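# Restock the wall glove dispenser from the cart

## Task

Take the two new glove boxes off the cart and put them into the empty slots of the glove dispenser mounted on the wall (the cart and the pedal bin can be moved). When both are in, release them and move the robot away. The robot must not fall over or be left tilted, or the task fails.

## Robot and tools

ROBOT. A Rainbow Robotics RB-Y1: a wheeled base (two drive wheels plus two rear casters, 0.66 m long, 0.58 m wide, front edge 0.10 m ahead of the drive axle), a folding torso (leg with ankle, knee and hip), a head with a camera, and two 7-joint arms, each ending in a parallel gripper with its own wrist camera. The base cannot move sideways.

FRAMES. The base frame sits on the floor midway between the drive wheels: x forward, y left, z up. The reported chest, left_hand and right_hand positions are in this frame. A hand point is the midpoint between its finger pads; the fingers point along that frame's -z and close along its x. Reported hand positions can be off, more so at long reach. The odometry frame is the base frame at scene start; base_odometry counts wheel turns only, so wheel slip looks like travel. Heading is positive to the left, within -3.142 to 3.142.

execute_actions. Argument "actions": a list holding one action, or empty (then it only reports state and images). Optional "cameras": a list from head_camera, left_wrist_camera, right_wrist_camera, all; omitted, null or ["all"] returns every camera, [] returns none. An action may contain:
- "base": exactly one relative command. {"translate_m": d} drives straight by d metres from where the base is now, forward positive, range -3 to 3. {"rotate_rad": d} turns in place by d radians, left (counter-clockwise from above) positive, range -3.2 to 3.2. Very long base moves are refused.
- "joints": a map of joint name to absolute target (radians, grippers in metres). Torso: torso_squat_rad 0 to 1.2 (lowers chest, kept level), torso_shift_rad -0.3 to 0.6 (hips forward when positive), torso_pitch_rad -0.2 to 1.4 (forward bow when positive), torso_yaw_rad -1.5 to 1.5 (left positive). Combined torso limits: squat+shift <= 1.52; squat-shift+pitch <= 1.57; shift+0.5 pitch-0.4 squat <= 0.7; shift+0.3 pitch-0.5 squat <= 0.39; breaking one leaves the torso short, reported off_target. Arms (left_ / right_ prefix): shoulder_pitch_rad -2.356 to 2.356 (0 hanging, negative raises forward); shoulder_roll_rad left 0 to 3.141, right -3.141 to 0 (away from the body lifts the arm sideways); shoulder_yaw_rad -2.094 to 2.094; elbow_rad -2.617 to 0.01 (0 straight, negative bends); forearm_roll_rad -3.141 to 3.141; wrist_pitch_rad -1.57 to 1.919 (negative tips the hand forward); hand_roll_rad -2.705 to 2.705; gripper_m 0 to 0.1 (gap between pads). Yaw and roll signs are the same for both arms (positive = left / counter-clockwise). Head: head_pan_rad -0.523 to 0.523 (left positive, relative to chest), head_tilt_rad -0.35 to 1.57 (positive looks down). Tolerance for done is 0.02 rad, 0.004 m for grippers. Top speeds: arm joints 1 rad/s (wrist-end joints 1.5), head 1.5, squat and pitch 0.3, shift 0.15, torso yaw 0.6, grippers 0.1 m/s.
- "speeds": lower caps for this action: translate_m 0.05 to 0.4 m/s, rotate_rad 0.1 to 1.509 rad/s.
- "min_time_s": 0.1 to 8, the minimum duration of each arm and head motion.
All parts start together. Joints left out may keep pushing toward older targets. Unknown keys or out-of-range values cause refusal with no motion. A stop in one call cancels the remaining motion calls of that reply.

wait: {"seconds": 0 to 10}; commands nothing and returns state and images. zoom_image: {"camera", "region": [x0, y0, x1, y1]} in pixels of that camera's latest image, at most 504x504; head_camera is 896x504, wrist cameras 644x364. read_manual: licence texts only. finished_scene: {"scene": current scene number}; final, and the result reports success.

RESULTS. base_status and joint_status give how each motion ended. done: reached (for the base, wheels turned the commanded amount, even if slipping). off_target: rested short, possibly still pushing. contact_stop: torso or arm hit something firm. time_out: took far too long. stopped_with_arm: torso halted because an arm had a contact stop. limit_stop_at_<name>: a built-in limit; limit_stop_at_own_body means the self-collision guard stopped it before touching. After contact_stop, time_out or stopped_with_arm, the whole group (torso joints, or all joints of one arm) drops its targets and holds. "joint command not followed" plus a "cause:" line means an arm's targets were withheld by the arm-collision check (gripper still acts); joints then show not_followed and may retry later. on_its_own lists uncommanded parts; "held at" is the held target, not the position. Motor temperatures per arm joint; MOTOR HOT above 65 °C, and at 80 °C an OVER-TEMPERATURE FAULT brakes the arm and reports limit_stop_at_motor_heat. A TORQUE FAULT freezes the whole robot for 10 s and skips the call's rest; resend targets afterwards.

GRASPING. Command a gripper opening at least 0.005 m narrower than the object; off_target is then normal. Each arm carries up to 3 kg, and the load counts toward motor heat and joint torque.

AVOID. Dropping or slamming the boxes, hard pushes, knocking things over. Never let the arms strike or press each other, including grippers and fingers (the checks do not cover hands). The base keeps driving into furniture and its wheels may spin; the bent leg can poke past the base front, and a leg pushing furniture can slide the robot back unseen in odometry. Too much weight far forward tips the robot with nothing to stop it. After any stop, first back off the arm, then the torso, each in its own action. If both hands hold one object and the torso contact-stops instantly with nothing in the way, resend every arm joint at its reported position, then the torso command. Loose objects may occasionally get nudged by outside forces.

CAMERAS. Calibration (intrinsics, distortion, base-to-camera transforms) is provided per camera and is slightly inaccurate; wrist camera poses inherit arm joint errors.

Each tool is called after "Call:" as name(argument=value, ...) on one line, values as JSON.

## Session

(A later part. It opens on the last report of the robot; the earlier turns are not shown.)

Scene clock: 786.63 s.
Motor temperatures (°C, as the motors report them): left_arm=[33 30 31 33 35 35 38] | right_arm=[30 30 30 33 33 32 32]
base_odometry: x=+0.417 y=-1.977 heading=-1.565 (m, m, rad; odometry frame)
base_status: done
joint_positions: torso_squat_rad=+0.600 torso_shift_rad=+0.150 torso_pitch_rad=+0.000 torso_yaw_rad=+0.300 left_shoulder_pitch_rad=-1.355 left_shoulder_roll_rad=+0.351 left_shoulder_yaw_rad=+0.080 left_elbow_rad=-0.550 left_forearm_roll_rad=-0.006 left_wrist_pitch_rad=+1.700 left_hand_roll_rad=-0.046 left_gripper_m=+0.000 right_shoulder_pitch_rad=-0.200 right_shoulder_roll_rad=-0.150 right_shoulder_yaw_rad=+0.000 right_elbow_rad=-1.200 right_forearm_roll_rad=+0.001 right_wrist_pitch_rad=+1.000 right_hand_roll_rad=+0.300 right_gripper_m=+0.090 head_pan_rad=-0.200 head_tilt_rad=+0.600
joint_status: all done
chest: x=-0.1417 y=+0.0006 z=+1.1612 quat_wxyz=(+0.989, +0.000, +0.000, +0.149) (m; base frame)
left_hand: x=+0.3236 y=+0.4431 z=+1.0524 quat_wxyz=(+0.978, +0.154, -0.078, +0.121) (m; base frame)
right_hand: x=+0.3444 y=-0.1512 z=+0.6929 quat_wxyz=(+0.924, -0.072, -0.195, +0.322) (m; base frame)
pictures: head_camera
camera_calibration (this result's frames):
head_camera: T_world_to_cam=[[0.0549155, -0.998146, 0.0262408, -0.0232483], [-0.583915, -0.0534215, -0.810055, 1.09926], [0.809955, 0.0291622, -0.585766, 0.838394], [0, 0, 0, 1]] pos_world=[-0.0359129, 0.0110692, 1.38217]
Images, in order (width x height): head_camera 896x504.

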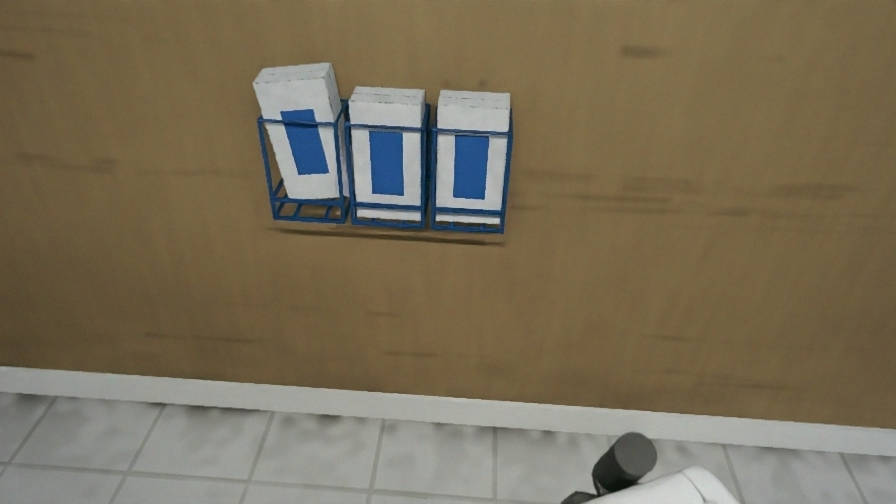

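Call:
execute_actions(actions=[{"base":{"translate_m":0.55},"speeds":{"translate_m":0.25},"joints":{"torso_yaw_rad":0.04,"torso_shift_rad":0.185,"head_pan_rad":0.2,"head_tilt_rad":0.8}}], cameras=["left_wrist_camera"])

Call:
execute_actions(actions=[{"joints":{"torso_squat_rad":0.86,"torso_shift_rad":0.26}}], cameras=["head_camera","left_wrist_camera"])

Call:
execute_actions(actions=[{"joints":{"torso_squat_rad":0.81,"torso_shift_rad":0.245}}], cameras=["head_camera","left_wrist_camera"])

Scene clock: 800.47 s.
Motor temperatures (°C, as the motors report them): left_arm=[33 30 31 33 34 35 38] | right_arm=[29 30 30 33 33 32 32]
base_odometry: x=+0.420 y=-2.527 heading=-1.565 (m, m, rad; odometry frame)
base_status: done
joint_positions: torso_squat_rad=+0.600 torso_shift_rad=+0.185 torso_pitch_rad=+0.000 torso_yaw_rad=+0.040 left_shoulder_pitch_rad=-1.355 left_shoulder_roll_rad=+0.351 left_shoulder_yaw_rad=+0.080 left_elbow_rad=-0.550 left_forearm_roll_rad=-0.006 left_wrist_pitch_rad=+1.700 left_hand_roll_rad=-0.046 left_gripper_m=+0.000 right_shoulder_pitch_rad=-0.200 right_shoulder_roll_rad=-0.150 right_shoulder_yaw_rad=+0.000 right_elbow_rad=-1.200 right_forearm_roll_rad=+0.001 right_wrist_pitch_rad=+1.000 right_hand_roll_rad=+0.300 right_gripper_m=+0.090 head_pan_rad=+0.200 head_tilt_rad=+0.800
joint_status: all done
chest: x=-0.1216 y=+0.0006 z=+1.1578 quat_wxyz=(+1.000, +0.000, +0.000, +0.020) (m; base frame)
left_hand: x=+0.4418 y=+0.3086 z=+1.0491 quat_wxyz=(+0.985, +0.143, -0.097, -0.007) (m; base frame)
right_hand: x=+0.3090 y=-0.2712 z=+0.6894 quat_wxyz=(+0.958, -0.097, -0.184, +0.199) (m; base frame)
pictures: left_wrist_camera
camera_calibration (this result's frames):
left_wrist_camera: T_world_to_cam=[[0.979045, -0.0523005, 0.196813, -0.622734], [-0.130958, -0.901813, 0.411805, -0.0708646], [0.155951, -0.42895, -0.889765, 1.08695], [0, 0, 0, 1]] pos_world=[0.430894, 0.36977, 1.11887]
Images, in order (width x height): left_wrist_camera 644x364.

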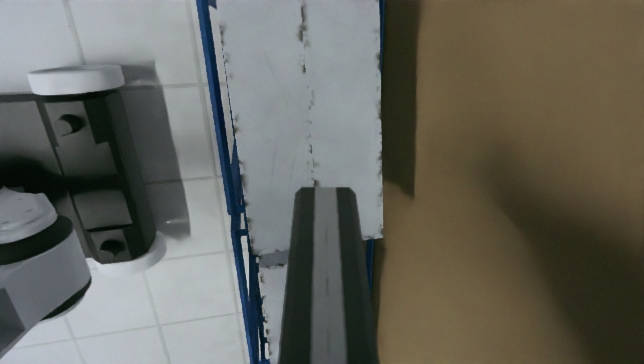

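Scene clock: 802.03 s.
Motor temperatures (°C, as the motors report them): left_arm=[33 30 31 33 34 35 38] | right_arm=[29 30 30 33 33 32 32]
base_odometry: x=+0.420 y=-2.527 heading=-1.565 (m, m, rad; odometry frame)
base_status: not commanded
joint_positions: torso_squat_rad=+0.795 torso_shift_rad=+0.237 torso_pitch_rad=-0.007 torso_yaw_rad=+0.040 left_shoulder_pitch_rad=-1.363 left_shoulder_roll_rad=+0.355 left_shoulder_yaw_rad=+0.080 left_elbow_rad=-0.554 left_forearm_roll_rad=-0.007 left_wrist_pitch_rad=+1.699 left_hand_roll_rad=-0.046 left_gripper_m=+0.000 right_shoulder_pitch_rad=-0.200 right_shoulder_roll_rad=-0.150 right_shoulder_yaw_rad=+0.000 right_elbow_rad=-1.200 right_forearm_roll_rad=+0.001 right_wrist_pitch_rad=+1.000 right_hand_roll_rad=+0.300 right_gripper_m=+0.090 head_pan_rad=+0.200 head_tilt_rad=+0.800
joint_status: torso_squat_rad contact_stop (moved +0.195 of +0.260); torso_shift_rad contact_stop (moved +0.052 of +0.075)
on_its_own: torso_squat_rad is held at +0.794, not at your +0.860, since a contact_stop; torso_shift_rad is held at +0.238, not at your +0.260, since a contact_stop
chest: x=-0.1149 y=+0.0002 z=+1.0666 quat_wxyz=(+1.000, +0.000, -0.003, +0.020) (m; base frame)
left_hand: x=+0.4516 y=+0.3089 z=+0.9684 quat_wxyz=(+0.984, +0.144, -0.107, -0.006) (m; base frame)
right_hand: x=+0.3190 y=-0.2711 z=+0.6010 quat_wxyz=(+0.957, -0.097, -0.187, +0.199) (m; base frame)
pictures: head_camera, left_wrist_camera
camera_calibration (this result's frames):
head_camera: T_world_to_cam=[[0.199316, -0.979304, 0.0351759, -0.0262097], [-0.711127, -0.169246, -0.682389, 0.864262], [0.674219, 0.110997, -0.730142, 0.931845], [0, 0, 0, 1]] pos_world=[-0.00844417, 0.0171735, 1.27106]
left_wrist_camera: T_world_to_cam=[[0.974846, -0.053044, 0.216477, -0.633384], [-0.139283, -0.903243, 0.405898, -0.0261148], [0.174, -0.425839, -0.88791, 1.00289], [0, 0, 0, 1]] pos_world=[0.439311, 0.369886, 1.03819]
Images, in order (width x height): head_camera 896x504, left_wrist_camera 644x364.

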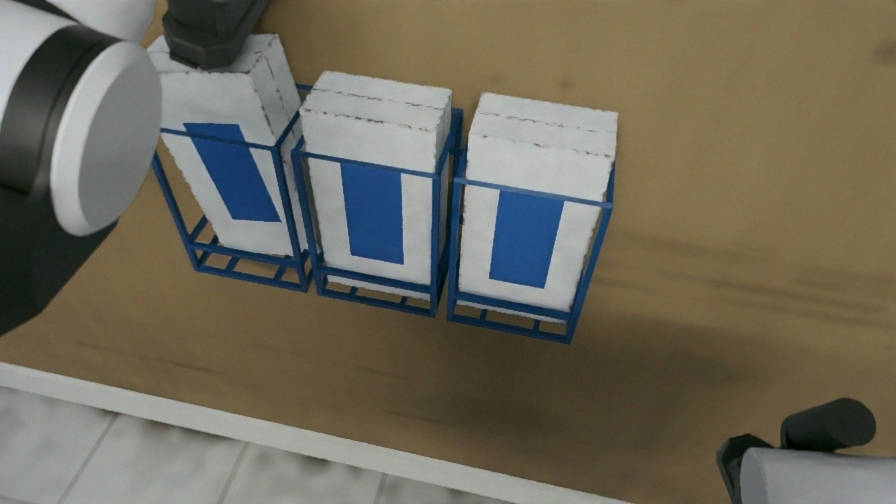

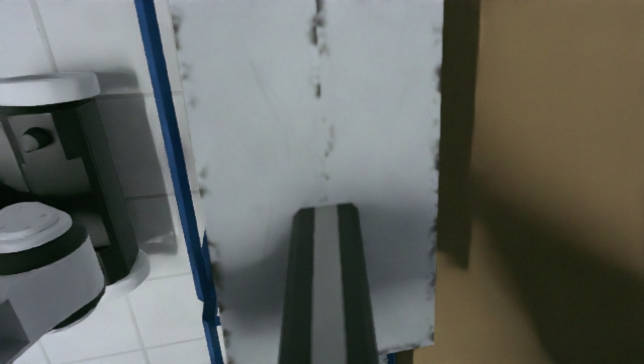

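not run: a stop came earlier in this reply.

Call:
execute_actions(actions=[{"joints":{"torso_squat_rad":0.785,"torso_shift_rad":0.228,"torso_pitch_rad":0}}], cameras=[])

Call:
execute_actions(actions=[{"joints":{"torso_yaw_rad":0.0}}], cameras=["head_camera"])

Call:
execute_actions(actions=[{"joints":{"torso_squat_rad":0.83}}], cameras=["head_camera"])

Scene clock: 807.73 s.
Motor temperatures (°C, as the motors report them): left_arm=[32 30 31 33 35 35 38] | right_arm=[30 30 30 33 33 32 32]
base_odometry: x=+0.420 y=-2.527 heading=-1.565 (m, m, rad; odometry frame)
base_status: not commanded
joint_positions: torso_squat_rad=+0.785 torso_shift_rad=+0.227 torso_pitch_rad=-0.002 torso_yaw_rad=+0.040 left_shoulder_pitch_rad=-1.362 left_shoulder_roll_rad=+0.355 left_shoulder_yaw_rad=+0.080 left_elbow_rad=-0.554 left_forearm_roll_rad=-0.007 left_wrist_pitch_rad=+1.699 left_hand_roll_rad=-0.046 left_gripper_m=+0.000 right_shoulder_pitch_rad=-0.200 right_shoulder_roll_rad=-0.150 right_shoulder_yaw_rad=+0.000 right_elbow_rad=-1.200 right_forearm_roll_rad=+0.001 right_wrist_pitch_rad=+1.000 right_hand_roll_rad=+0.300 right_gripper_m=+0.090 head_pan_rad=+0.200 head_tilt_rad=+0.800
joint_status: all done
chest: x=-0.1171 y=+0.0002 z=+1.0723 quat_wxyz=(+1.000, +0.000, -0.001, +0.020) (m; base frame)
left_hand: x=+0.4487 y=+0.3090 z=+0.9708 quat_wxyz=(+0.984, +0.144, -0.104, -0.006) (m; base frame)
right_hand: x=+0.3146 y=-0.2711 z=+0.6046 quat_wxyz=(+0.958, -0.097, -0.185, +0.199) (m; base frame)
pictures: none
No camera images: the call's "cameras" was empty. Leave "cameras" out to get every camera's image.

Scene clock: 808.93 s.
Motor temperatures (°C, as the motors report them): left_arm=[32 30 31 33 35 35 38] | right_arm=[30 30 30 33 33 32 32]
base_odometry: x=+0.420 y=-2.527 heading=-1.565 (m, m, rad; odometry frame)
base_status: not commanded
joint_positions: torso_squat_rad=+0.786 torso_shift_rad=+0.225 torso_pitch_rad=-0.006 torso_yaw_rad=+0.002 left_shoulder_pitch_rad=-1.361 left_shoulder_roll_rad=+0.359 left_shoulder_yaw_rad=+0.079 left_elbow_rad=-0.553 left_forearm_roll_rad=-0.008 left_wrist_pitch_rad=+1.700 left_hand_roll_rad=-0.046 left_gripper_m=+0.000 right_shoulder_pitch_rad=-0.200 right_shoulder_roll_rad=-0.150 right_shoulder_yaw_rad=+0.000 right_elbow_rad=-1.200 right_forearm_roll_rad=+0.001 right_wrist_pitch_rad=+1.000 right_hand_roll_rad=+0.300 right_gripper_m=+0.090 head_pan_rad=+0.200 head_tilt_rad=+0.800
joint_status: torso_yaw_rad contact_stop (moved -0.038 of -0.040)
chest: x=-0.1194 y=+0.0004 z=+1.0723 quat_wxyz=(+1.000, +0.000, -0.003, +0.001) (m; base frame)
left_hand: x=+0.4577 y=+0.2905 z=+0.9734 quat_wxyz=(+0.983, +0.144, -0.109, -0.022) (m; base frame)
right_hand: x=+0.3037 y=-0.2872 z=+0.6066 quat_wxyz=(+0.961, -0.101, -0.185, +0.181) (m; base frame)
pictures: head_camera
camera_calibration (this result's frames):
head_camera: T_world_to_cam=[[0.162207, -0.986126, 0.0352895, -0.0297938], [-0.717298, -0.142396, -0.68206, 0.863848], [0.677622, 0.0853217, -0.730444, 0.939795], [0, 0, 0, 1]] pos_world=[-0.012357, 0.013443, 1.27672]
Images, in order (width x height): head_camera 896x504.

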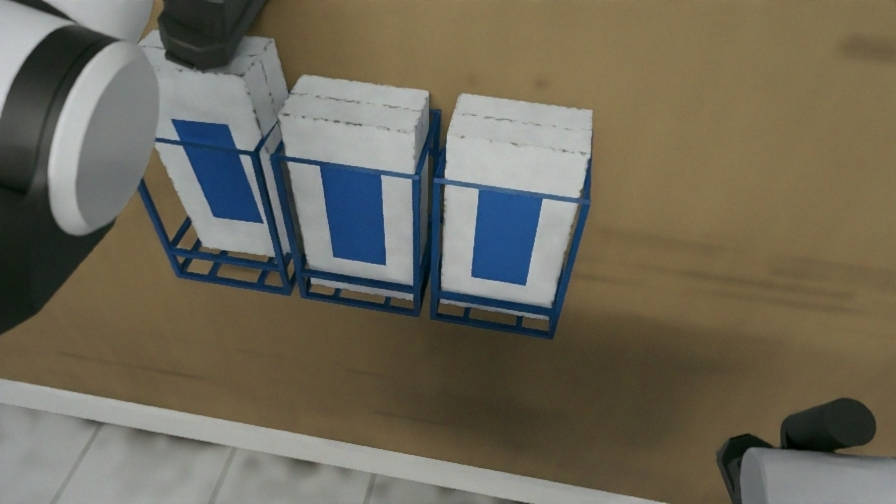

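not run: a stop came earlier in this reply.

Call:
execute_actions(actions=[{"joints":{"torso_squat_rad":0.84,"torso_shift_rad":0.215,"torso_pitch_rad":0,"torso_yaw_rad":0.0}}], cameras=["head_camera","left_wrist_camera"])

Scene clock: 813.13 s.
Motor temperatures (°C, as the motors report them): left_arm=[32 30 31 33 37 35 38] | right_arm=[30 30 30 33 33 32 32]
base_odometry: x=+0.420 y=-2.527 heading=-1.565 (m, m, rad; odometry frame)
base_status: not commanded
joint_positions: torso_squat_rad=+0.788 torso_shift_rad=+0.224 torso_pitch_rad=-0.010 torso_yaw_rad=+0.003 left_shoulder_pitch_rad=-1.361 left_shoulder_roll_rad=+0.358 left_shoulder_yaw_rad=+0.079 left_elbow_rad=-0.553 left_forearm_roll_rad=-0.008 left_wrist_pitch_rad=+1.699 left_hand_roll_rad=-0.046 left_gripper_m=+0.000 right_shoulder_pitch_rad=-0.200 right_shoulder_roll_rad=-0.150 right_shoulder_yaw_rad=+0.000 right_elbow_rad=-1.200 right_forearm_roll_rad=+0.001 right_wrist_pitch_rad=+1.000 right_hand_roll_rad=+0.300 right_gripper_m=+0.090 head_pan_rad=+0.200 head_tilt_rad=+0.800
joint_status: torso_squat_rad contact_stop (moved +0.002 of +0.054); the others done
on_its_own: torso_squat_rad is held at +0.787, not at your +0.840, since a contact_stop
chest: x=-0.1214 y=+0.0004 z=+1.0715 quat_wxyz=(+1.000, +0.000, -0.005, +0.002) (m; base frame)
left_hand: x=+0.4558 y=+0.2908 z=+0.9742 quat_wxyz=(+0.983, +0.144, -0.110, -0.022) (m; base frame)
right_hand: x=+0.3035 y=-0.2868 z=+0.6071 quat_wxyz=(+0.960, -0.101, -0.186, +0.181) (m; base frame)
pictures: head_camera, left_wrist_camera
camera_calibration (this result's frames):
head_camera: T_world_to_cam=[[0.162996, -0.985976, 0.0358253, -0.0299216], [-0.715025, -0.143068, -0.684303, 0.864577], [0.679832, 0.0859228, -0.728317, 0.938526], [0, 0, 0, 1]] pos_world=[-0.0149693, 0.0135505, 1.27625]
left_wrist_camera: T_world_to_cam=[[0.972409, -0.0849697, 0.217258, -0.630012], [-0.168812, -0.899071, 0.403949, -0.0301274], [0.161007, -0.429479, -0.888608, 1.0073], [0, 0, 0, 1]] pos_world=[0.445361, 0.351998, 1.04414]
Images, in order (width x height): head_camera 896x504, left_wrist_camera 644x364.

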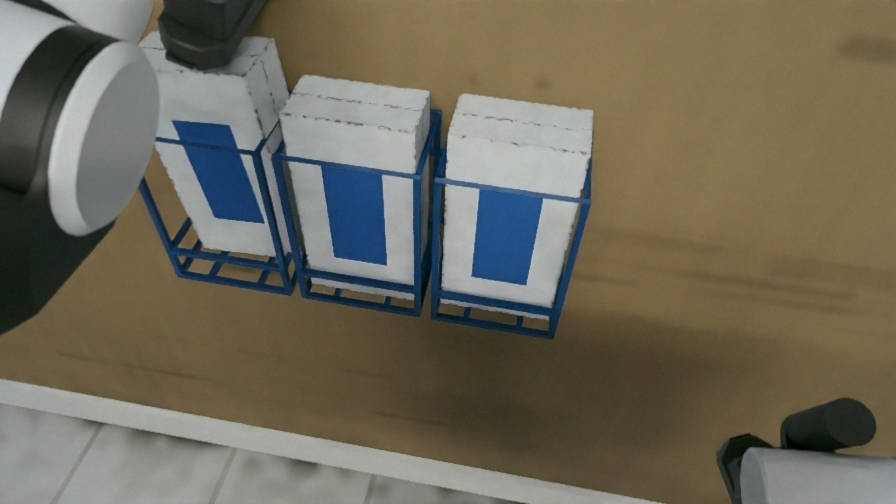

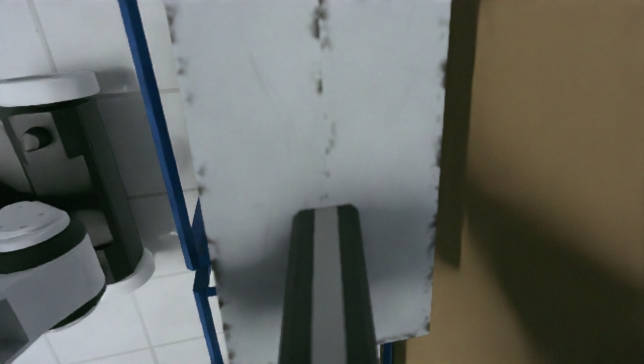

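Call:
execute_actions(actions=[{"joints":{"torso_squat_rad":0.66,"torso_shift_rad":0.17,"torso_pitch_rad":0}}], cameras=[])

Call:
execute_actions(actions=[{"joints":{"torso_yaw_rad":0.22,"torso_shift_rad":0.27,"head_pan_rad":0.0}}], cameras=[])

Call:
execute_actions(actions=[{"joints":{"torso_squat_rad":0.84,"torso_shift_rad":0.33}}], cameras=["head_camera","left_wrist_camera"])

Scene clock: 821.60 s.
Motor temperatures (°C, as the motors report them): left_arm=[31 30 31 33 39 35 38] | right_arm=[30 30 30 33 33 32 32]
base_odometry: x=+0.420 y=-2.527 heading=-1.565 (m, m, rad; odometry frame)
base_status: not commanded
joint_positions: torso_squat_rad=+0.660 torso_shift_rad=+0.170 torso_pitch_rad=+0.000 torso_yaw_rad=+0.003 left_shoulder_pitch_rad=-1.355 left_shoulder_roll_rad=+0.352 left_shoulder_yaw_rad=+0.080 left_elbow_rad=-0.550 left_forearm_roll_rad=-0.006 left_wrist_pitch_rad=+1.700 left_hand_roll_rad=-0.046 left_gripper_m=+0.000 right_shoulder_pitch_rad=-0.200 right_shoulder_roll_rad=-0.150 right_shoulder_yaw_rad=+0.000 right_elbow_rad=-1.200 right_forearm_roll_rad=+0.001 right_wrist_pitch_rad=+1.000 right_hand_roll_rad=+0.300 right_gripper_m=+0.090 head_pan_rad=+0.200 head_tilt_rad=+0.800
joint_status: all done
chest: x=-0.1344 y=+0.0006 z=+1.1349 quat_wxyz=(+1.000, +0.000, +0.000, +0.001) (m; base frame)
left_hand: x=+0.4400 y=+0.2878 z=+1.0260 quat_wxyz=(+0.985, +0.141, -0.100, -0.025) (m; base frame)
right_hand: x=+0.2858 y=-0.2870 z=+0.6666 quat_wxyz=(+0.961, -0.100, -0.182, +0.182) (m; base frame)
pictures: none
No camera images: the call's "cameras" was empty. Leave "cameras" out to get every camera's image.

Scene clock: 823.33 s.
Motor temperatures (°C, as the motors report them): left_arm=[31 30 31 33 39 35 38] | right_arm=[30 30 30 33 33 32 32]
base_odometry: x=+0.420 y=-2.527 heading=-1.565 (m, m, rad; odometry frame)
base_status: not commanded
joint_positions: torso_squat_rad=+0.660 torso_shift_rad=+0.270 torso_pitch_rad=+0.000 torso_yaw_rad=+0.220 left_shoulder_pitch_rad=-1.356 left_shoulder_roll_rad=+0.351 left_shoulder_yaw_rad=+0.080 left_elbow_rad=-0.550 left_forearm_roll_rad=-0.006 left_wrist_pitch_rad=+1.700 left_hand_roll_rad=-0.046 left_gripper_m=+0.000 right_shoulder_pitch_rad=-0.200 right_shoulder_roll_rad=-0.150 right_shoulder_yaw_rad=+0.000 right_elbow_rad=-1.200 right_forearm_roll_rad=+0.001 right_wrist_pitch_rad=+1.000 right_hand_roll_rad=+0.300 right_gripper_m=+0.090 head_pan_rad=+0.000 head_tilt_rad=+0.800
joint_status: all done
chest: x=-0.0805 y=+0.0005 z=+1.1229 quat_wxyz=(+0.994, +0.000, +0.000, +0.110) (m; base frame)
left_hand: x=+0.4189 y=+0.4041 z=+1.0145 quat_wxyz=(+0.982, +0.151, -0.084, +0.082) (m; base frame)
right_hand: x=+0.3918 y=-0.1897 z=+0.6545 quat_wxyz=(+0.936, -0.080, -0.192, +0.285) (m; base frame)
pictures: none
No camera images: the call's "cameras" was empty. Leave "cameras" out to get every camera's image.

Scene clock: 824.73 s.
Motor temperatures (°C, as the motors report them): left_arm=[31 30 31 33 38 35 38] | right_arm=[30 30 30 33 33 32 32]
base_odometry: x=+0.420 y=-2.527 heading=-1.565 (m, m, rad; odometry frame)
base_status: not commanded
joint_positions: torso_squat_rad=+0.840 torso_shift_rad=+0.330 torso_pitch_rad=-0.001 torso_yaw_rad=+0.220 left_shoulder_pitch_rad=-1.358 left_shoulder_roll_rad=+0.355 left_shoulder_yaw_rad=+0.080 left_elbow_rad=-0.552 left_forearm_roll_rad=-0.007 left_wrist_pitch_rad=+1.700 left_hand_roll_rad=-0.046 left_gripper_m=+0.000 right_shoulder_pitch_rad=-0.200 right_shoulder_roll_rad=-0.150 right_shoulder_yaw_rad=+0.000 right_elbow_rad=-1.200 right_forearm_roll_rad=+0.001 right_wrist_pitch_rad=+1.000 right_hand_roll_rad=+0.300 right_gripper_m=+0.090 head_pan_rad=+0.000 head_tilt_rad=+0.800
joint_status: all done
chest: x=-0.0772 y=+0.0004 z=+1.0320 quat_wxyz=(+0.994, +0.000, -0.001, +0.110) (m; base frame)
left_hand: x=+0.4224 y=+0.4063 z=+0.9265 quat_wxyz=(+0.981, +0.152, -0.087, +0.083) (m; base frame)
right_hand: x=+0.3958 y=-0.1896 z=+0.5642 quat_wxyz=(+0.936, -0.080, -0.192, +0.285) (m; base frame)
pictures: head_camera, left_wrist_camera
camera_calibration (this result's frames):
head_camera: T_world_to_cam=[[0.180107, -0.983037, 0.0346516, -0.0288205], [-0.718202, -0.155493, -0.678239, 0.86295], [0.672122, 0.0972684, -0.734024, 0.884928], [0, 0, 0, 1]] pos_world=[0.0301835, 0.0197752, 1.23584]
left_wrist_camera: T_world_to_cam=[[0.971051, 0.126096, 0.202878, -0.649222], [0.0328262, -0.911702, 0.409539, 0.00213919], [0.236605, -0.391024, -0.889448, 0.97305], [0, 0, 0, 1]] pos_world=[0.400129, 0.464301, 0.996314]
Images, in order (width x height): head_camera 896x504, left_wrist_camera 644x364.

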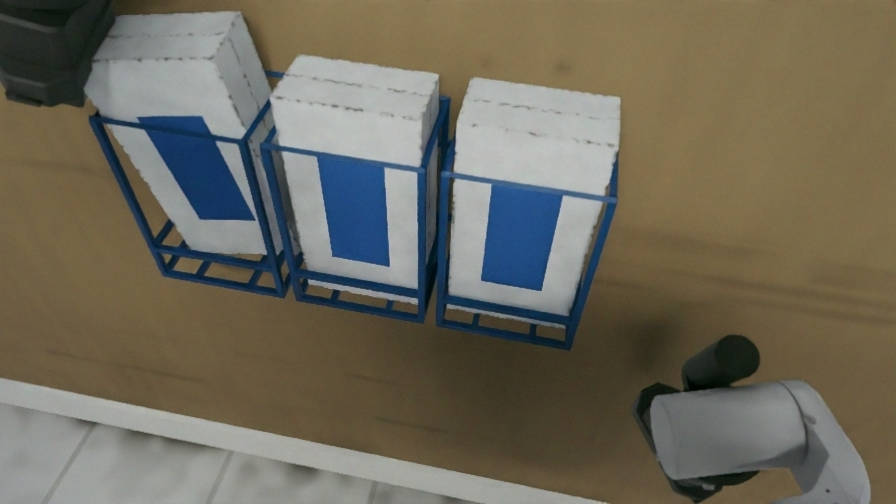

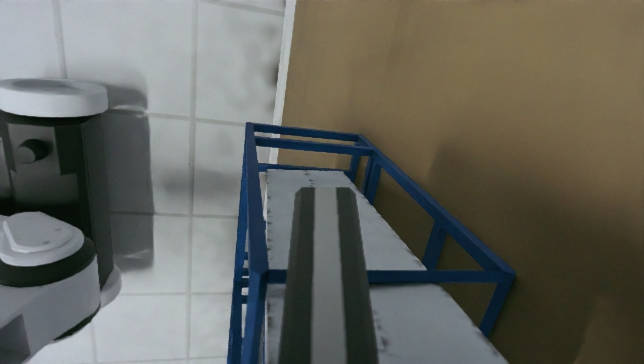

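Call:
execute_actions(actions=[{"joints":{"torso_squat_rad":0.82,"torso_yaw_rad":0.15,"torso_shift_rad":0.30}}], cameras=["head_camera","left_wrist_camera"])

Scene clock: 830.63 s.
Motor temperatures (°C, as the motors report them): left_arm=[31 30 31 33 38 35 38] | right_arm=[30 30 30 33 33 32 32]
base_odometry: x=+0.420 y=-2.527 heading=-1.565 (m, m, rad; odometry frame)
base_status: not commanded
joint_positions: torso_squat_rad=+0.831 torso_shift_rad=+0.313 torso_pitch_rad=-0.004 torso_yaw_rad=+0.188 left_shoulder_pitch_rad=-1.357 left_shoulder_roll_rad=+0.358 left_shoulder_yaw_rad=+0.080 left_elbow_rad=-0.551 left_forearm_roll_rad=-0.008 left_wrist_pitch_rad=+1.700 left_hand_roll_rad=-0.046 left_gripper_m=+0.000 right_shoulder_pitch_rad=-0.200 right_shoulder_roll_rad=-0.150 right_shoulder_yaw_rad=+0.000 right_elbow_rad=-1.200 right_forearm_roll_rad=+0.001 right_wrist_pitch_rad=+1.000 right_hand_roll_rad=+0.300 right_gripper_m=+0.090 head_pan_rad=+0.000 head_tilt_rad=+0.800
joint_status: torso_yaw_rad contact_stop (moved -0.032 of -0.070); the others done
on_its_own: torso_yaw_rad is held at +0.187, not at your +0.150, since a contact_stop
chest: x=-0.0839 y=+0.0006 z=+1.0389 quat_wxyz=(+0.996, +0.000, -0.002, +0.094) (m; base frame)
left_hand: x=+0.4283 y=+0.3920 z=+0.9350 quat_wxyz=(+0.982, +0.151, -0.090, +0.069) (m; base frame)
right_hand: x=+0.3840 y=-0.2048 z=+0.5725 quat_wxyz=(+0.940, -0.084, -0.192, +0.269) (m; base frame)
pictures: head_camera, left_wrist_camera
camera_calibration (this result's frames):
head_camera: T_world_to_cam=[[0.147987, -0.988356, 0.0353914, -0.0310777], [-0.720887, -0.1323, -0.680308, 0.864785], [0.677069, 0.0751636, -0.732071, 0.89292], [0, 0, 0, 1]] pos_world=[0.0234426, 0.0165797, 1.2431]
left_wrist_camera: T_world_to_cam=[[0.973771, 0.0973131, 0.20567, -0.647428], [0.00501092, -0.912877, 0.408204, -0.000955972], [0.227475, -0.396467, -0.889421, 0.979688], [0, 0, 0, 1]] pos_world=[0.407596, 0.450544, 1.0049]
Images, in order (width x height): head_camera 896x504, left_wrist_camera 644x364.

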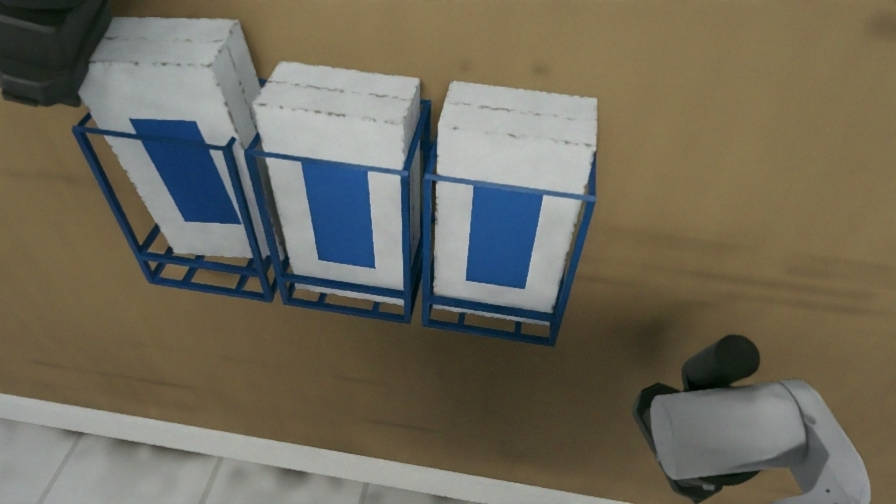

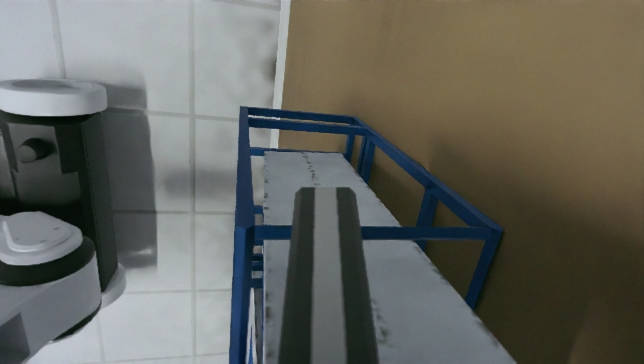

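Call:
execute_actions(actions=[{"joints":{"torso_squat_rad":0.76,"torso_yaw_rad":0.2,"torso_shift_rad":0.28,"torso_pitch_rad":0}}], cameras=[])

Call:
execute_actions(actions=[{"joints":{"torso_yaw_rad":0.13,"torso_shift_rad":0.265}}], cameras=["head_camera","left_wrist_camera"])

Scene clock: 837.10 s.
Motor temperatures (°C, as the motors report them): left_arm=[31 30 31 33 38 35 38] | right_arm=[30 30 30 33 33 32 32]
base_odometry: x=+0.420 y=-2.527 heading=-1.565 (m, m, rad; odometry frame)
base_status: not commanded
joint_positions: torso_squat_rad=+0.760 torso_shift_rad=+0.280 torso_pitch_rad=+0.000 torso_yaw_rad=+0.200 left_shoulder_pitch_rad=-1.355 left_shoulder_roll_rad=+0.352 left_shoulder_yaw_rad=+0.080 left_elbow_rad=-0.550 left_forearm_roll_rad=-0.006 left_wrist_pitch_rad=+1.700 left_hand_roll_rad=-0.046 left_gripper_m=+0.000 right_shoulder_pitch_rad=-0.200 right_shoulder_roll_rad=-0.150 right_shoulder_yaw_rad=+0.000 right_elbow_rad=-1.200 right_forearm_roll_rad=+0.001 right_wrist_pitch_rad=+1.000 right_hand_roll_rad=+0.300 right_gripper_m=+0.090 head_pan_rad=+0.000 head_tilt_rad=+0.800
joint_status: all done
chest: x=-0.0878 y=+0.0006 z=+1.0775 quat_wxyz=(+0.995, +0.000, +0.000, +0.100) (m; base frame)
left_hand: x=+0.4193 y=+0.3946 z=+0.9689 quat_wxyz=(+0.982, +0.150, -0.086, +0.072) (m; base frame)
right_hand: x=+0.3806 y=-0.1991 z=+0.6092 quat_wxyz=(+0.939, -0.082, -0.191, +0.275) (m; base frame)
pictures: none
No camera images: the call's "cameras" was empty. Leave "cameras" out to get every camera's image.

Scene clock: 837.87 s.
Motor temperatures (°C, as the motors report them): left_arm=[31 30 31 33 38 35 38] | right_arm=[30 30 30 33 33 32 32]
base_odometry: x=+0.420 y=-2.527 heading=-1.565 (m, m, rad; odometry frame)
base_status: not commanded
joint_positions: torso_squat_rad=+0.760 torso_shift_rad=+0.265 torso_pitch_rad=-0.001 torso_yaw_rad=+0.131 left_shoulder_pitch_rad=-1.355 left_shoulder_roll_rad=+0.356 left_shoulder_yaw_rad=+0.080 left_elbow_rad=-0.550 left_forearm_roll_rad=-0.008 left_wrist_pitch_rad=+1.700 left_hand_roll_rad=-0.046 left_gripper_m=+0.000 right_shoulder_pitch_rad=-0.200 right_shoulder_roll_rad=-0.150 right_shoulder_yaw_rad=+0.000 right_elbow_rad=-1.200 right_forearm_roll_rad=+0.001 right_wrist_pitch_rad=+1.000 right_hand_roll_rad=+0.300 right_gripper_m=+0.090 head_pan_rad=+0.000 head_tilt_rad=+0.800
joint_status: all done
chest: x=-0.0955 y=+0.0006 z=+1.0796 quat_wxyz=(+0.998, +0.000, +0.000, +0.065) (m; base frame)
left_hand: x=+0.4376 y=+0.3614 z=+0.9726 quat_wxyz=(+0.984, +0.148, -0.092, +0.040) (m; base frame)
right_hand: x=+0.3584 y=-0.2311 z=+0.6117 quat_wxyz=(+0.948, -0.088, -0.188, +0.242) (m; base frame)
pictures: head_camera, left_wrist_camera
camera_calibration (this result's frames):
head_camera: T_world_to_cam=[[0.0913214, -0.995212, 0.0348247, -0.0356061], [-0.729504, -0.0906625, -0.677941, 0.880711], [0.677853, 0.0365058, -0.734291, 0.933039], [0, 0, 0, 1]] pos_world=[0.0132702, 0.0103505, 1.28343]
left_wrist_camera: T_world_to_cam=[[0.979019, 0.0407193, 0.199658, -0.637181], [-0.0455004, -0.911405, 0.408987, -0.0234661], [0.198623, -0.40949, -0.890431, 1.0172], [0, 0, 0, 1]] pos_world=[0.420706, 0.42109, 1.04256]
Images, in order (width x height): head_camera 896x504, left_wrist_camera 644x364.

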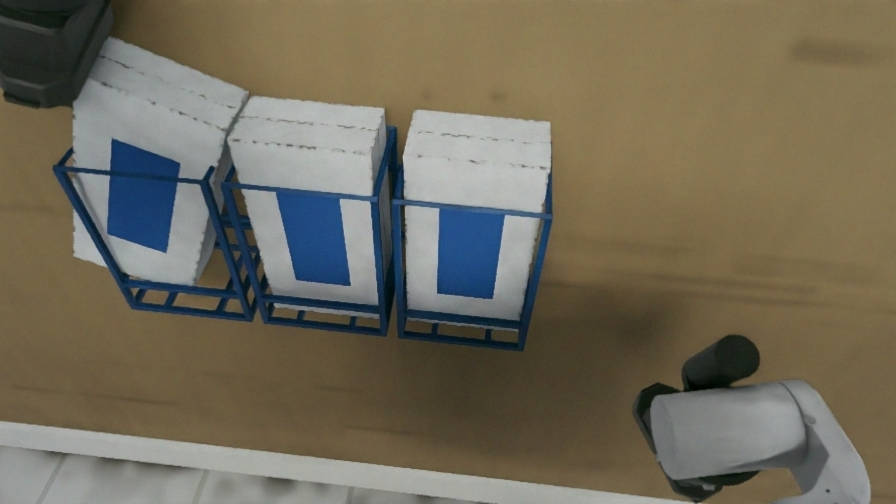

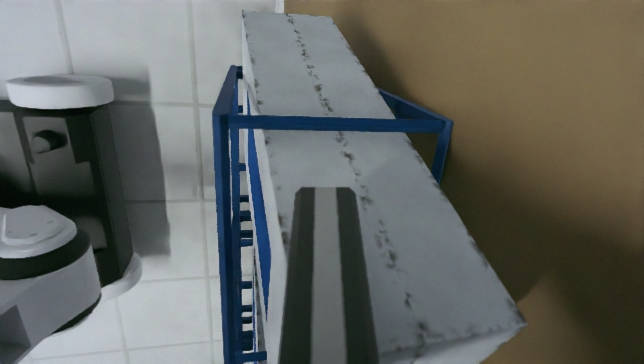

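Call:
execute_actions(actions=[{"joints":{"torso_yaw_rad":0.42,"torso_shift_rad":0.2}}], cameras=[])

Call:
execute_actions(actions=[{"joints":{"torso_squat_rad":1.04,"left_shoulder_pitch_rad":-1.22,"left_shoulder_roll_rad":0.361,"left_shoulder_yaw_rad":1.0,"left_wrist_pitch_rad":1.42,"head_tilt_rad":0.5,"head_pan_rad":-0.1}}], cameras=[])

Call:
execute_actions(actions=[{"base":{"translate_m":0.11}}], cameras=[])

Call:
execute_actions(actions=[{"joints":{"torso_yaw_rad":0.27}}], cameras=["head_camera","left_wrist_camera"])

Scene clock: 847.57 s.
Motor temperatures (°C, as the motors report them): left_arm=[31 30 31 33 38 35 38] | right_arm=[30 30 30 33 33 32 32]
base_odometry: x=+0.420 y=-2.527 heading=-1.565 (m, m, rad; odometry frame)
base_status: not commanded
joint_positions: torso_squat_rad=+0.760 torso_shift_rad=+0.200 torso_pitch_rad=+0.000 torso_yaw_rad=+0.420 left_shoulder_pitch_rad=-1.355 left_shoulder_roll_rad=+0.351 left_shoulder_yaw_rad=+0.080 left_elbow_rad=-0.550 left_forearm_roll_rad=-0.006 left_wrist_pitch_rad=+1.700 left_hand_roll_rad=-0.046 left_gripper_m=+0.000 right_shoulder_pitch_rad=-0.200 right_shoulder_roll_rad=-0.150 right_shoulder_yaw_rad=+0.000 right_elbow_rad=-1.200 right_forearm_roll_rad=+0.001 right_wrist_pitch_rad=+1.000 right_hand_roll_rad=+0.300 right_gripper_m=+0.090 head_pan_rad=+0.000 head_tilt_rad=+0.800
joint_status: all done
chest: x=-0.1273 y=+0.0006 z=+1.0872 quat_wxyz=(+0.978, +0.000, +0.000, +0.208) (m; base frame)
left_hand: x=+0.2817 y=+0.4957 z=+0.9787 quat_wxyz=(+0.968, +0.158, -0.069, +0.179) (m; base frame)
right_hand: x=+0.3735 y=-0.0920 z=+0.6189 quat_wxyz=(+0.903, -0.060, -0.199, +0.377) (m; base frame)
pictures: none
No camera images: the call's "cameras" was empty. Leave "cameras" out to get every camera's image.

Scene clock: 849.47 s.
Motor temperatures (°C, as the motors report them): left_arm=[31 30 31 33 38 35 38] | right_arm=[30 30 30 33 33 32 32]
base_odometry: x=+0.420 y=-2.527 heading=-1.565 (m, m, rad; odometry frame)
base_status: not commanded
joint_positions: torso_squat_rad=+1.040 torso_shift_rad=+0.200 torso_pitch_rad=+0.000 torso_yaw_rad=+0.420 left_shoulder_pitch_rad=-1.220 left_shoulder_roll_rad=+0.361 left_shoulder_yaw_rad=+1.000 left_elbow_rad=-0.550 left_forearm_roll_rad=-0.006 left_wrist_pitch_rad=+1.420 left_hand_roll_rad=-0.046 left_gripper_m=+0.000 right_shoulder_pitch_rad=-0.200 right_shoulder_roll_rad=-0.150 right_shoulder_yaw_rad=+0.000 right_elbow_rad=-1.200 right_forearm_roll_rad=+0.001 right_wrist_pitch_rad=+1.000 right_hand_roll_rad=+0.300 right_gripper_m=+0.090 head_pan_rad=-0.100 head_tilt_rad=+0.500
joint_status: all done
chest: x=-0.1577 y=+0.0004 z=+0.9372 quat_wxyz=(+0.978, +0.000, +0.000, +0.208) (m; base frame)
left_hand: x=+0.2859 y=+0.5079 z=+0.7775 quat_wxyz=(+0.867, -0.201, -0.249, +0.382) (m; base frame)
right_hand: x=+0.3431 y=-0.0921 z=+0.4690 quat_wxyz=(+0.903, -0.060, -0.199, +0.377) (m; base frame)
pictures: none
No camera images: the call's "cameras" was empty. Leave "cameras" out to get every camera's image.

Scene clock: 850.83 s.
Motor temperatures (°C, as the motors report them): left_arm=[32 30 31 33 38 35 38] | right_arm=[30 30 30 33 33 32 32]
base_odometry: x=+0.421 y=-2.637 heading=-1.565 (m, m, rad; odometry frame)
base_status: done
joint_positions: torso_squat_rad=+1.040 torso_shift_rad=+0.200 torso_pitch_rad=+0.000 torso_yaw_rad=+0.420 left_shoulder_pitch_rad=-1.220 left_shoulder_roll_rad=+0.361 left_shoulder_yaw_rad=+1.000 left_elbow_rad=-0.550 left_forearm_roll_rad=-0.006 left_wrist_pitch_rad=+1.420 left_hand_roll_rad=-0.046 left_gripper_m=+0.000 right_shoulder_pitch_rad=-0.200 right_shoulder_roll_rad=-0.150 right_shoulder_yaw_rad=+0.000 right_elbow_rad=-1.200 right_forearm_roll_rad=+0.001 right_wrist_pitch_rad=+1.000 right_hand_roll_rad=+0.300 right_gripper_m=+0.090 head_pan_rad=-0.100 head_tilt_rad=+0.500
joint_status: not commanded
chest: x=-0.1575 y=+0.0004 z=+0.9372 quat_wxyz=(+0.978, +0.000, +0.000, +0.208) (m; base frame)
left_hand: x=+0.2860 y=+0.5079 z=+0.7774 quat_wxyz=(+0.867, -0.201, -0.248, +0.382) (m; base frame)
right_hand: x=+0.3432 y=-0.0921 z=+0.4688 quat_wxyz=(+0.903, -0.060, -0.198, +0.377) (m; base frame)
pictures: none
No camera images: the call's "cameras" was empty. Leave "cameras" out to get every camera's image.

Scene clock: 851.83 s.
Motor temperatures (°C, as the motors report them): left_arm=[32 30 31 33 38 35 38] | right_arm=[30 30 30 33 33 32 32]
base_odometry: x=+0.421 y=-2.637 heading=-1.565 (m, m, rad; odometry frame)
base_status: not commanded
joint_positions: torso_squat_rad=+1.040 torso_shift_rad=+0.200 torso_pitch_rad=+0.000 torso_yaw_rad=+0.270 left_shoulder_pitch_rad=-1.220 left_shoulder_roll_rad=+0.361 left_shoulder_yaw_rad=+1.000 left_elbow_rad=-0.550 left_forearm_roll_rad=-0.006 left_wrist_pitch_rad=+1.420 left_hand_roll_rad=-0.046 left_gripper_m=+0.000 right_shoulder_pitch_rad=-0.200 right_shoulder_roll_rad=-0.150 right_shoulder_yaw_rad=+0.000 right_elbow_rad=-1.200 right_forearm_roll_rad=+0.001 right_wrist_pitch_rad=+1.000 right_hand_roll_rad=+0.300 right_gripper_m=+0.090 head_pan_rad=-0.100 head_tilt_rad=+0.500
joint_status: all done
chest: x=-0.1575 y=+0.0004 z=+0.9372 quat_wxyz=(+0.991, +0.000, +0.000, +0.135) (m; base frame)
left_hand: x=+0.3568 y=+0.4361 z=+0.7775 quat_wxyz=(+0.893, -0.219, -0.233, +0.316) (m; base frame)
right_hand: x=+0.3237 y=-0.1659 z=+0.4689 quat_wxyz=(+0.929, -0.075, -0.193, +0.308) (m; base frame)
pictures: head_camera, left_wrist_camera
camera_calibration (this result's frames):
head_camera: T_world_to_cam=[[0.122306, -0.992259, 0.0215385, -0.00289766], [-0.496335, -0.0799426, -0.864442, 0.982651], [0.859472, 0.0950366, -0.50227, 0.631254], [0, 0, 0, 1]] pos_world=[-0.0544671, 0.0156882, 1.16657]
left_wrist_camera: T_world_to_cam=[[0.689475, 0.663674, 0.290104, -0.760901], [-0.0316983, -0.372494, 0.927493, -0.522292], [0.723615, -0.648679, -0.235788, 0.298108], [0, 0, 0, 1]] pos_world=[0.292351, 0.503816, 0.775453]
Images, in order (width x height): head_camera 896x504, left_wrist_camera 644x364.

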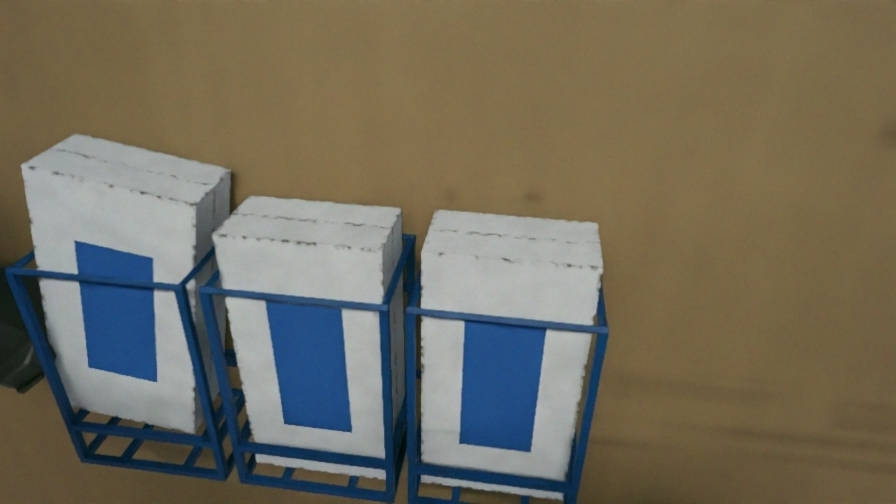

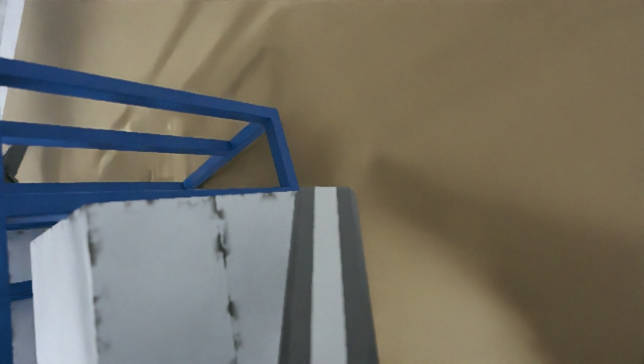

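Call:
execute_actions(actions=[{"joints":{"torso_yaw_rad":0.252}}], cameras=["head_camera"])

Call:
execute_actions(actions=[{"joints":{"torso_yaw_rad":0.42}}], cameras=["head_camera"])

Scene clock: 857.00 s.
Motor temperatures (°C, as the motors report them): left_arm=[32 30 31 33 37 35 38] | right_arm=[29 30 30 33 33 32 32]
base_odometry: x=+0.421 y=-2.637 heading=-1.564 (m, m, rad; odometry frame)
base_status: not commanded
joint_positions: torso_squat_rad=+1.040 torso_shift_rad=+0.200 torso_pitch_rad=+0.000 torso_yaw_rad=+0.252 left_shoulder_pitch_rad=-1.220 left_shoulder_roll_rad=+0.362 left_shoulder_yaw_rad=+1.000 left_elbow_rad=-0.550 left_forearm_roll_rad=-0.006 left_wrist_pitch_rad=+1.420 left_hand_roll_rad=-0.046 left_gripper_m=+0.000 right_shoulder_pitch_rad=-0.200 right_shoulder_roll_rad=-0.150 right_shoulder_yaw_rad=+0.000 right_elbow_rad=-1.200 right_forearm_roll_rad=+0.001 right_wrist_pitch_rad=+1.000 right_hand_roll_rad=+0.300 right_gripper_m=+0.090 head_pan_rad=-0.100 head_tilt_rad=+0.500
joint_status: all done
chest: x=-0.1575 y=+0.0004 z=+0.9372 quat_wxyz=(+0.992, +0.000, +0.000, +0.126) (m; base frame)
left_hand: x=+0.3644 y=+0.4276 z=+0.7776 quat_wxyz=(+0.896, -0.221, -0.231, +0.309) (m; base frame)
right_hand: x=+0.3207 y=-0.1745 z=+0.4689 quat_wxyz=(+0.931, -0.077, -0.193, +0.300) (m; base frame)
pictures: head_camera
camera_calibration (this result's frames):
head_camera: T_world_to_cam=[[0.104566, -0.994283, 0.0216181, -0.00572876], [-0.497679, -0.0711346, -0.864439, 0.982435], [0.861035, 0.0796322, -0.502272, 0.631505], [0, 0, 0, 1]] pos_world=[-0.0542117, 0.0139009, 1.16657]
Images, in order (width x height): head_camera 896x504.

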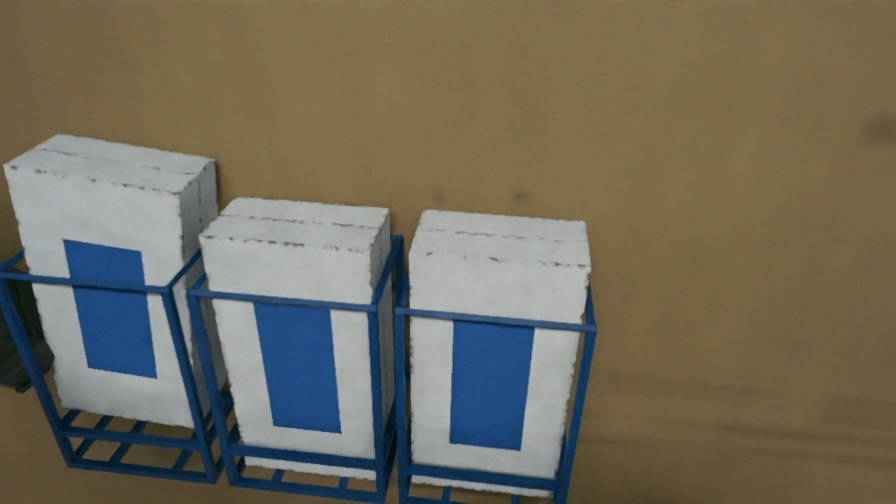

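Scene clock: 858.03 s.
Motor temperatures (°C, as the motors report them): left_arm=[32 30 31 33 37 35 38] | right_arm=[29 30 30 33 33 32 32]
base_odometry: x=+0.421 y=-2.637 heading=-1.564 (m, m, rad; odometry frame)
base_status: not commanded
joint_positions: torso_squat_rad=+1.040 torso_shift_rad=+0.200 torso_pitch_rad=+0.000 torso_yaw_rad=+0.420 left_shoulder_pitch_rad=-1.220 left_shoulder_roll_rad=+0.361 left_shoulder_yaw_rad=+1.000 left_elbow_rad=-0.550 left_forearm_roll_rad=-0.006 left_wrist_pitch_rad=+1.420 left_hand_roll_rad=-0.046 left_gripper_m=+0.000 right_shoulder_pitch_rad=-0.200 right_shoulder_roll_rad=-0.150 right_shoulder_yaw_rad=+0.000 right_elbow_rad=-1.200 right_forearm_roll_rad=+0.001 right_wrist_pitch_rad=+1.000 right_hand_roll_rad=+0.300 right_gripper_m=+0.090 head_pan_rad=-0.100 head_tilt_rad=+0.500
joint_status: all done
chest: x=-0.1575 y=+0.0004 z=+0.9372 quat_wxyz=(+0.978, +0.000, +0.000, +0.208) (m; base frame)
left_hand: x=+0.2859 y=+0.5082 z=+0.7774 quat_wxyz=(+0.867, -0.201, -0.249, +0.383) (m; base frame)
right_hand: x=+0.3431 y=-0.0921 z=+0.4688 quat_wxyz=(+0.903, -0.060, -0.198, +0.377) (m; base frame)
pictures: head_camera
camera_calibration (this result's frames):
head_camera: T_world_to_cam=[[0.26919, -0.962845, 0.0215811, 0.0202231], [-0.478848, -0.15325, -0.864418, 0.985414], [0.835608, 0.222359, -0.50231, 0.627477], [0, 0, 0, 1]] pos_world=[-0.0579053, 0.0309616, 1.16656]
Images, in order (width x height): head_camera 896x504.

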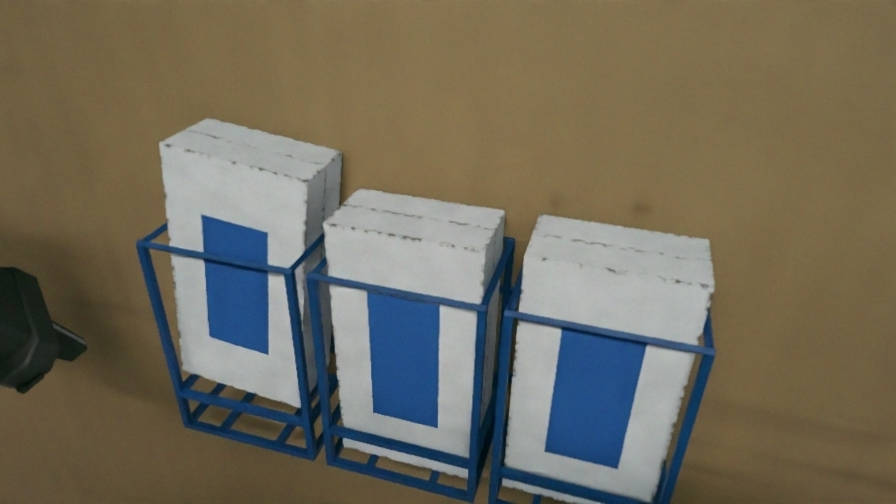

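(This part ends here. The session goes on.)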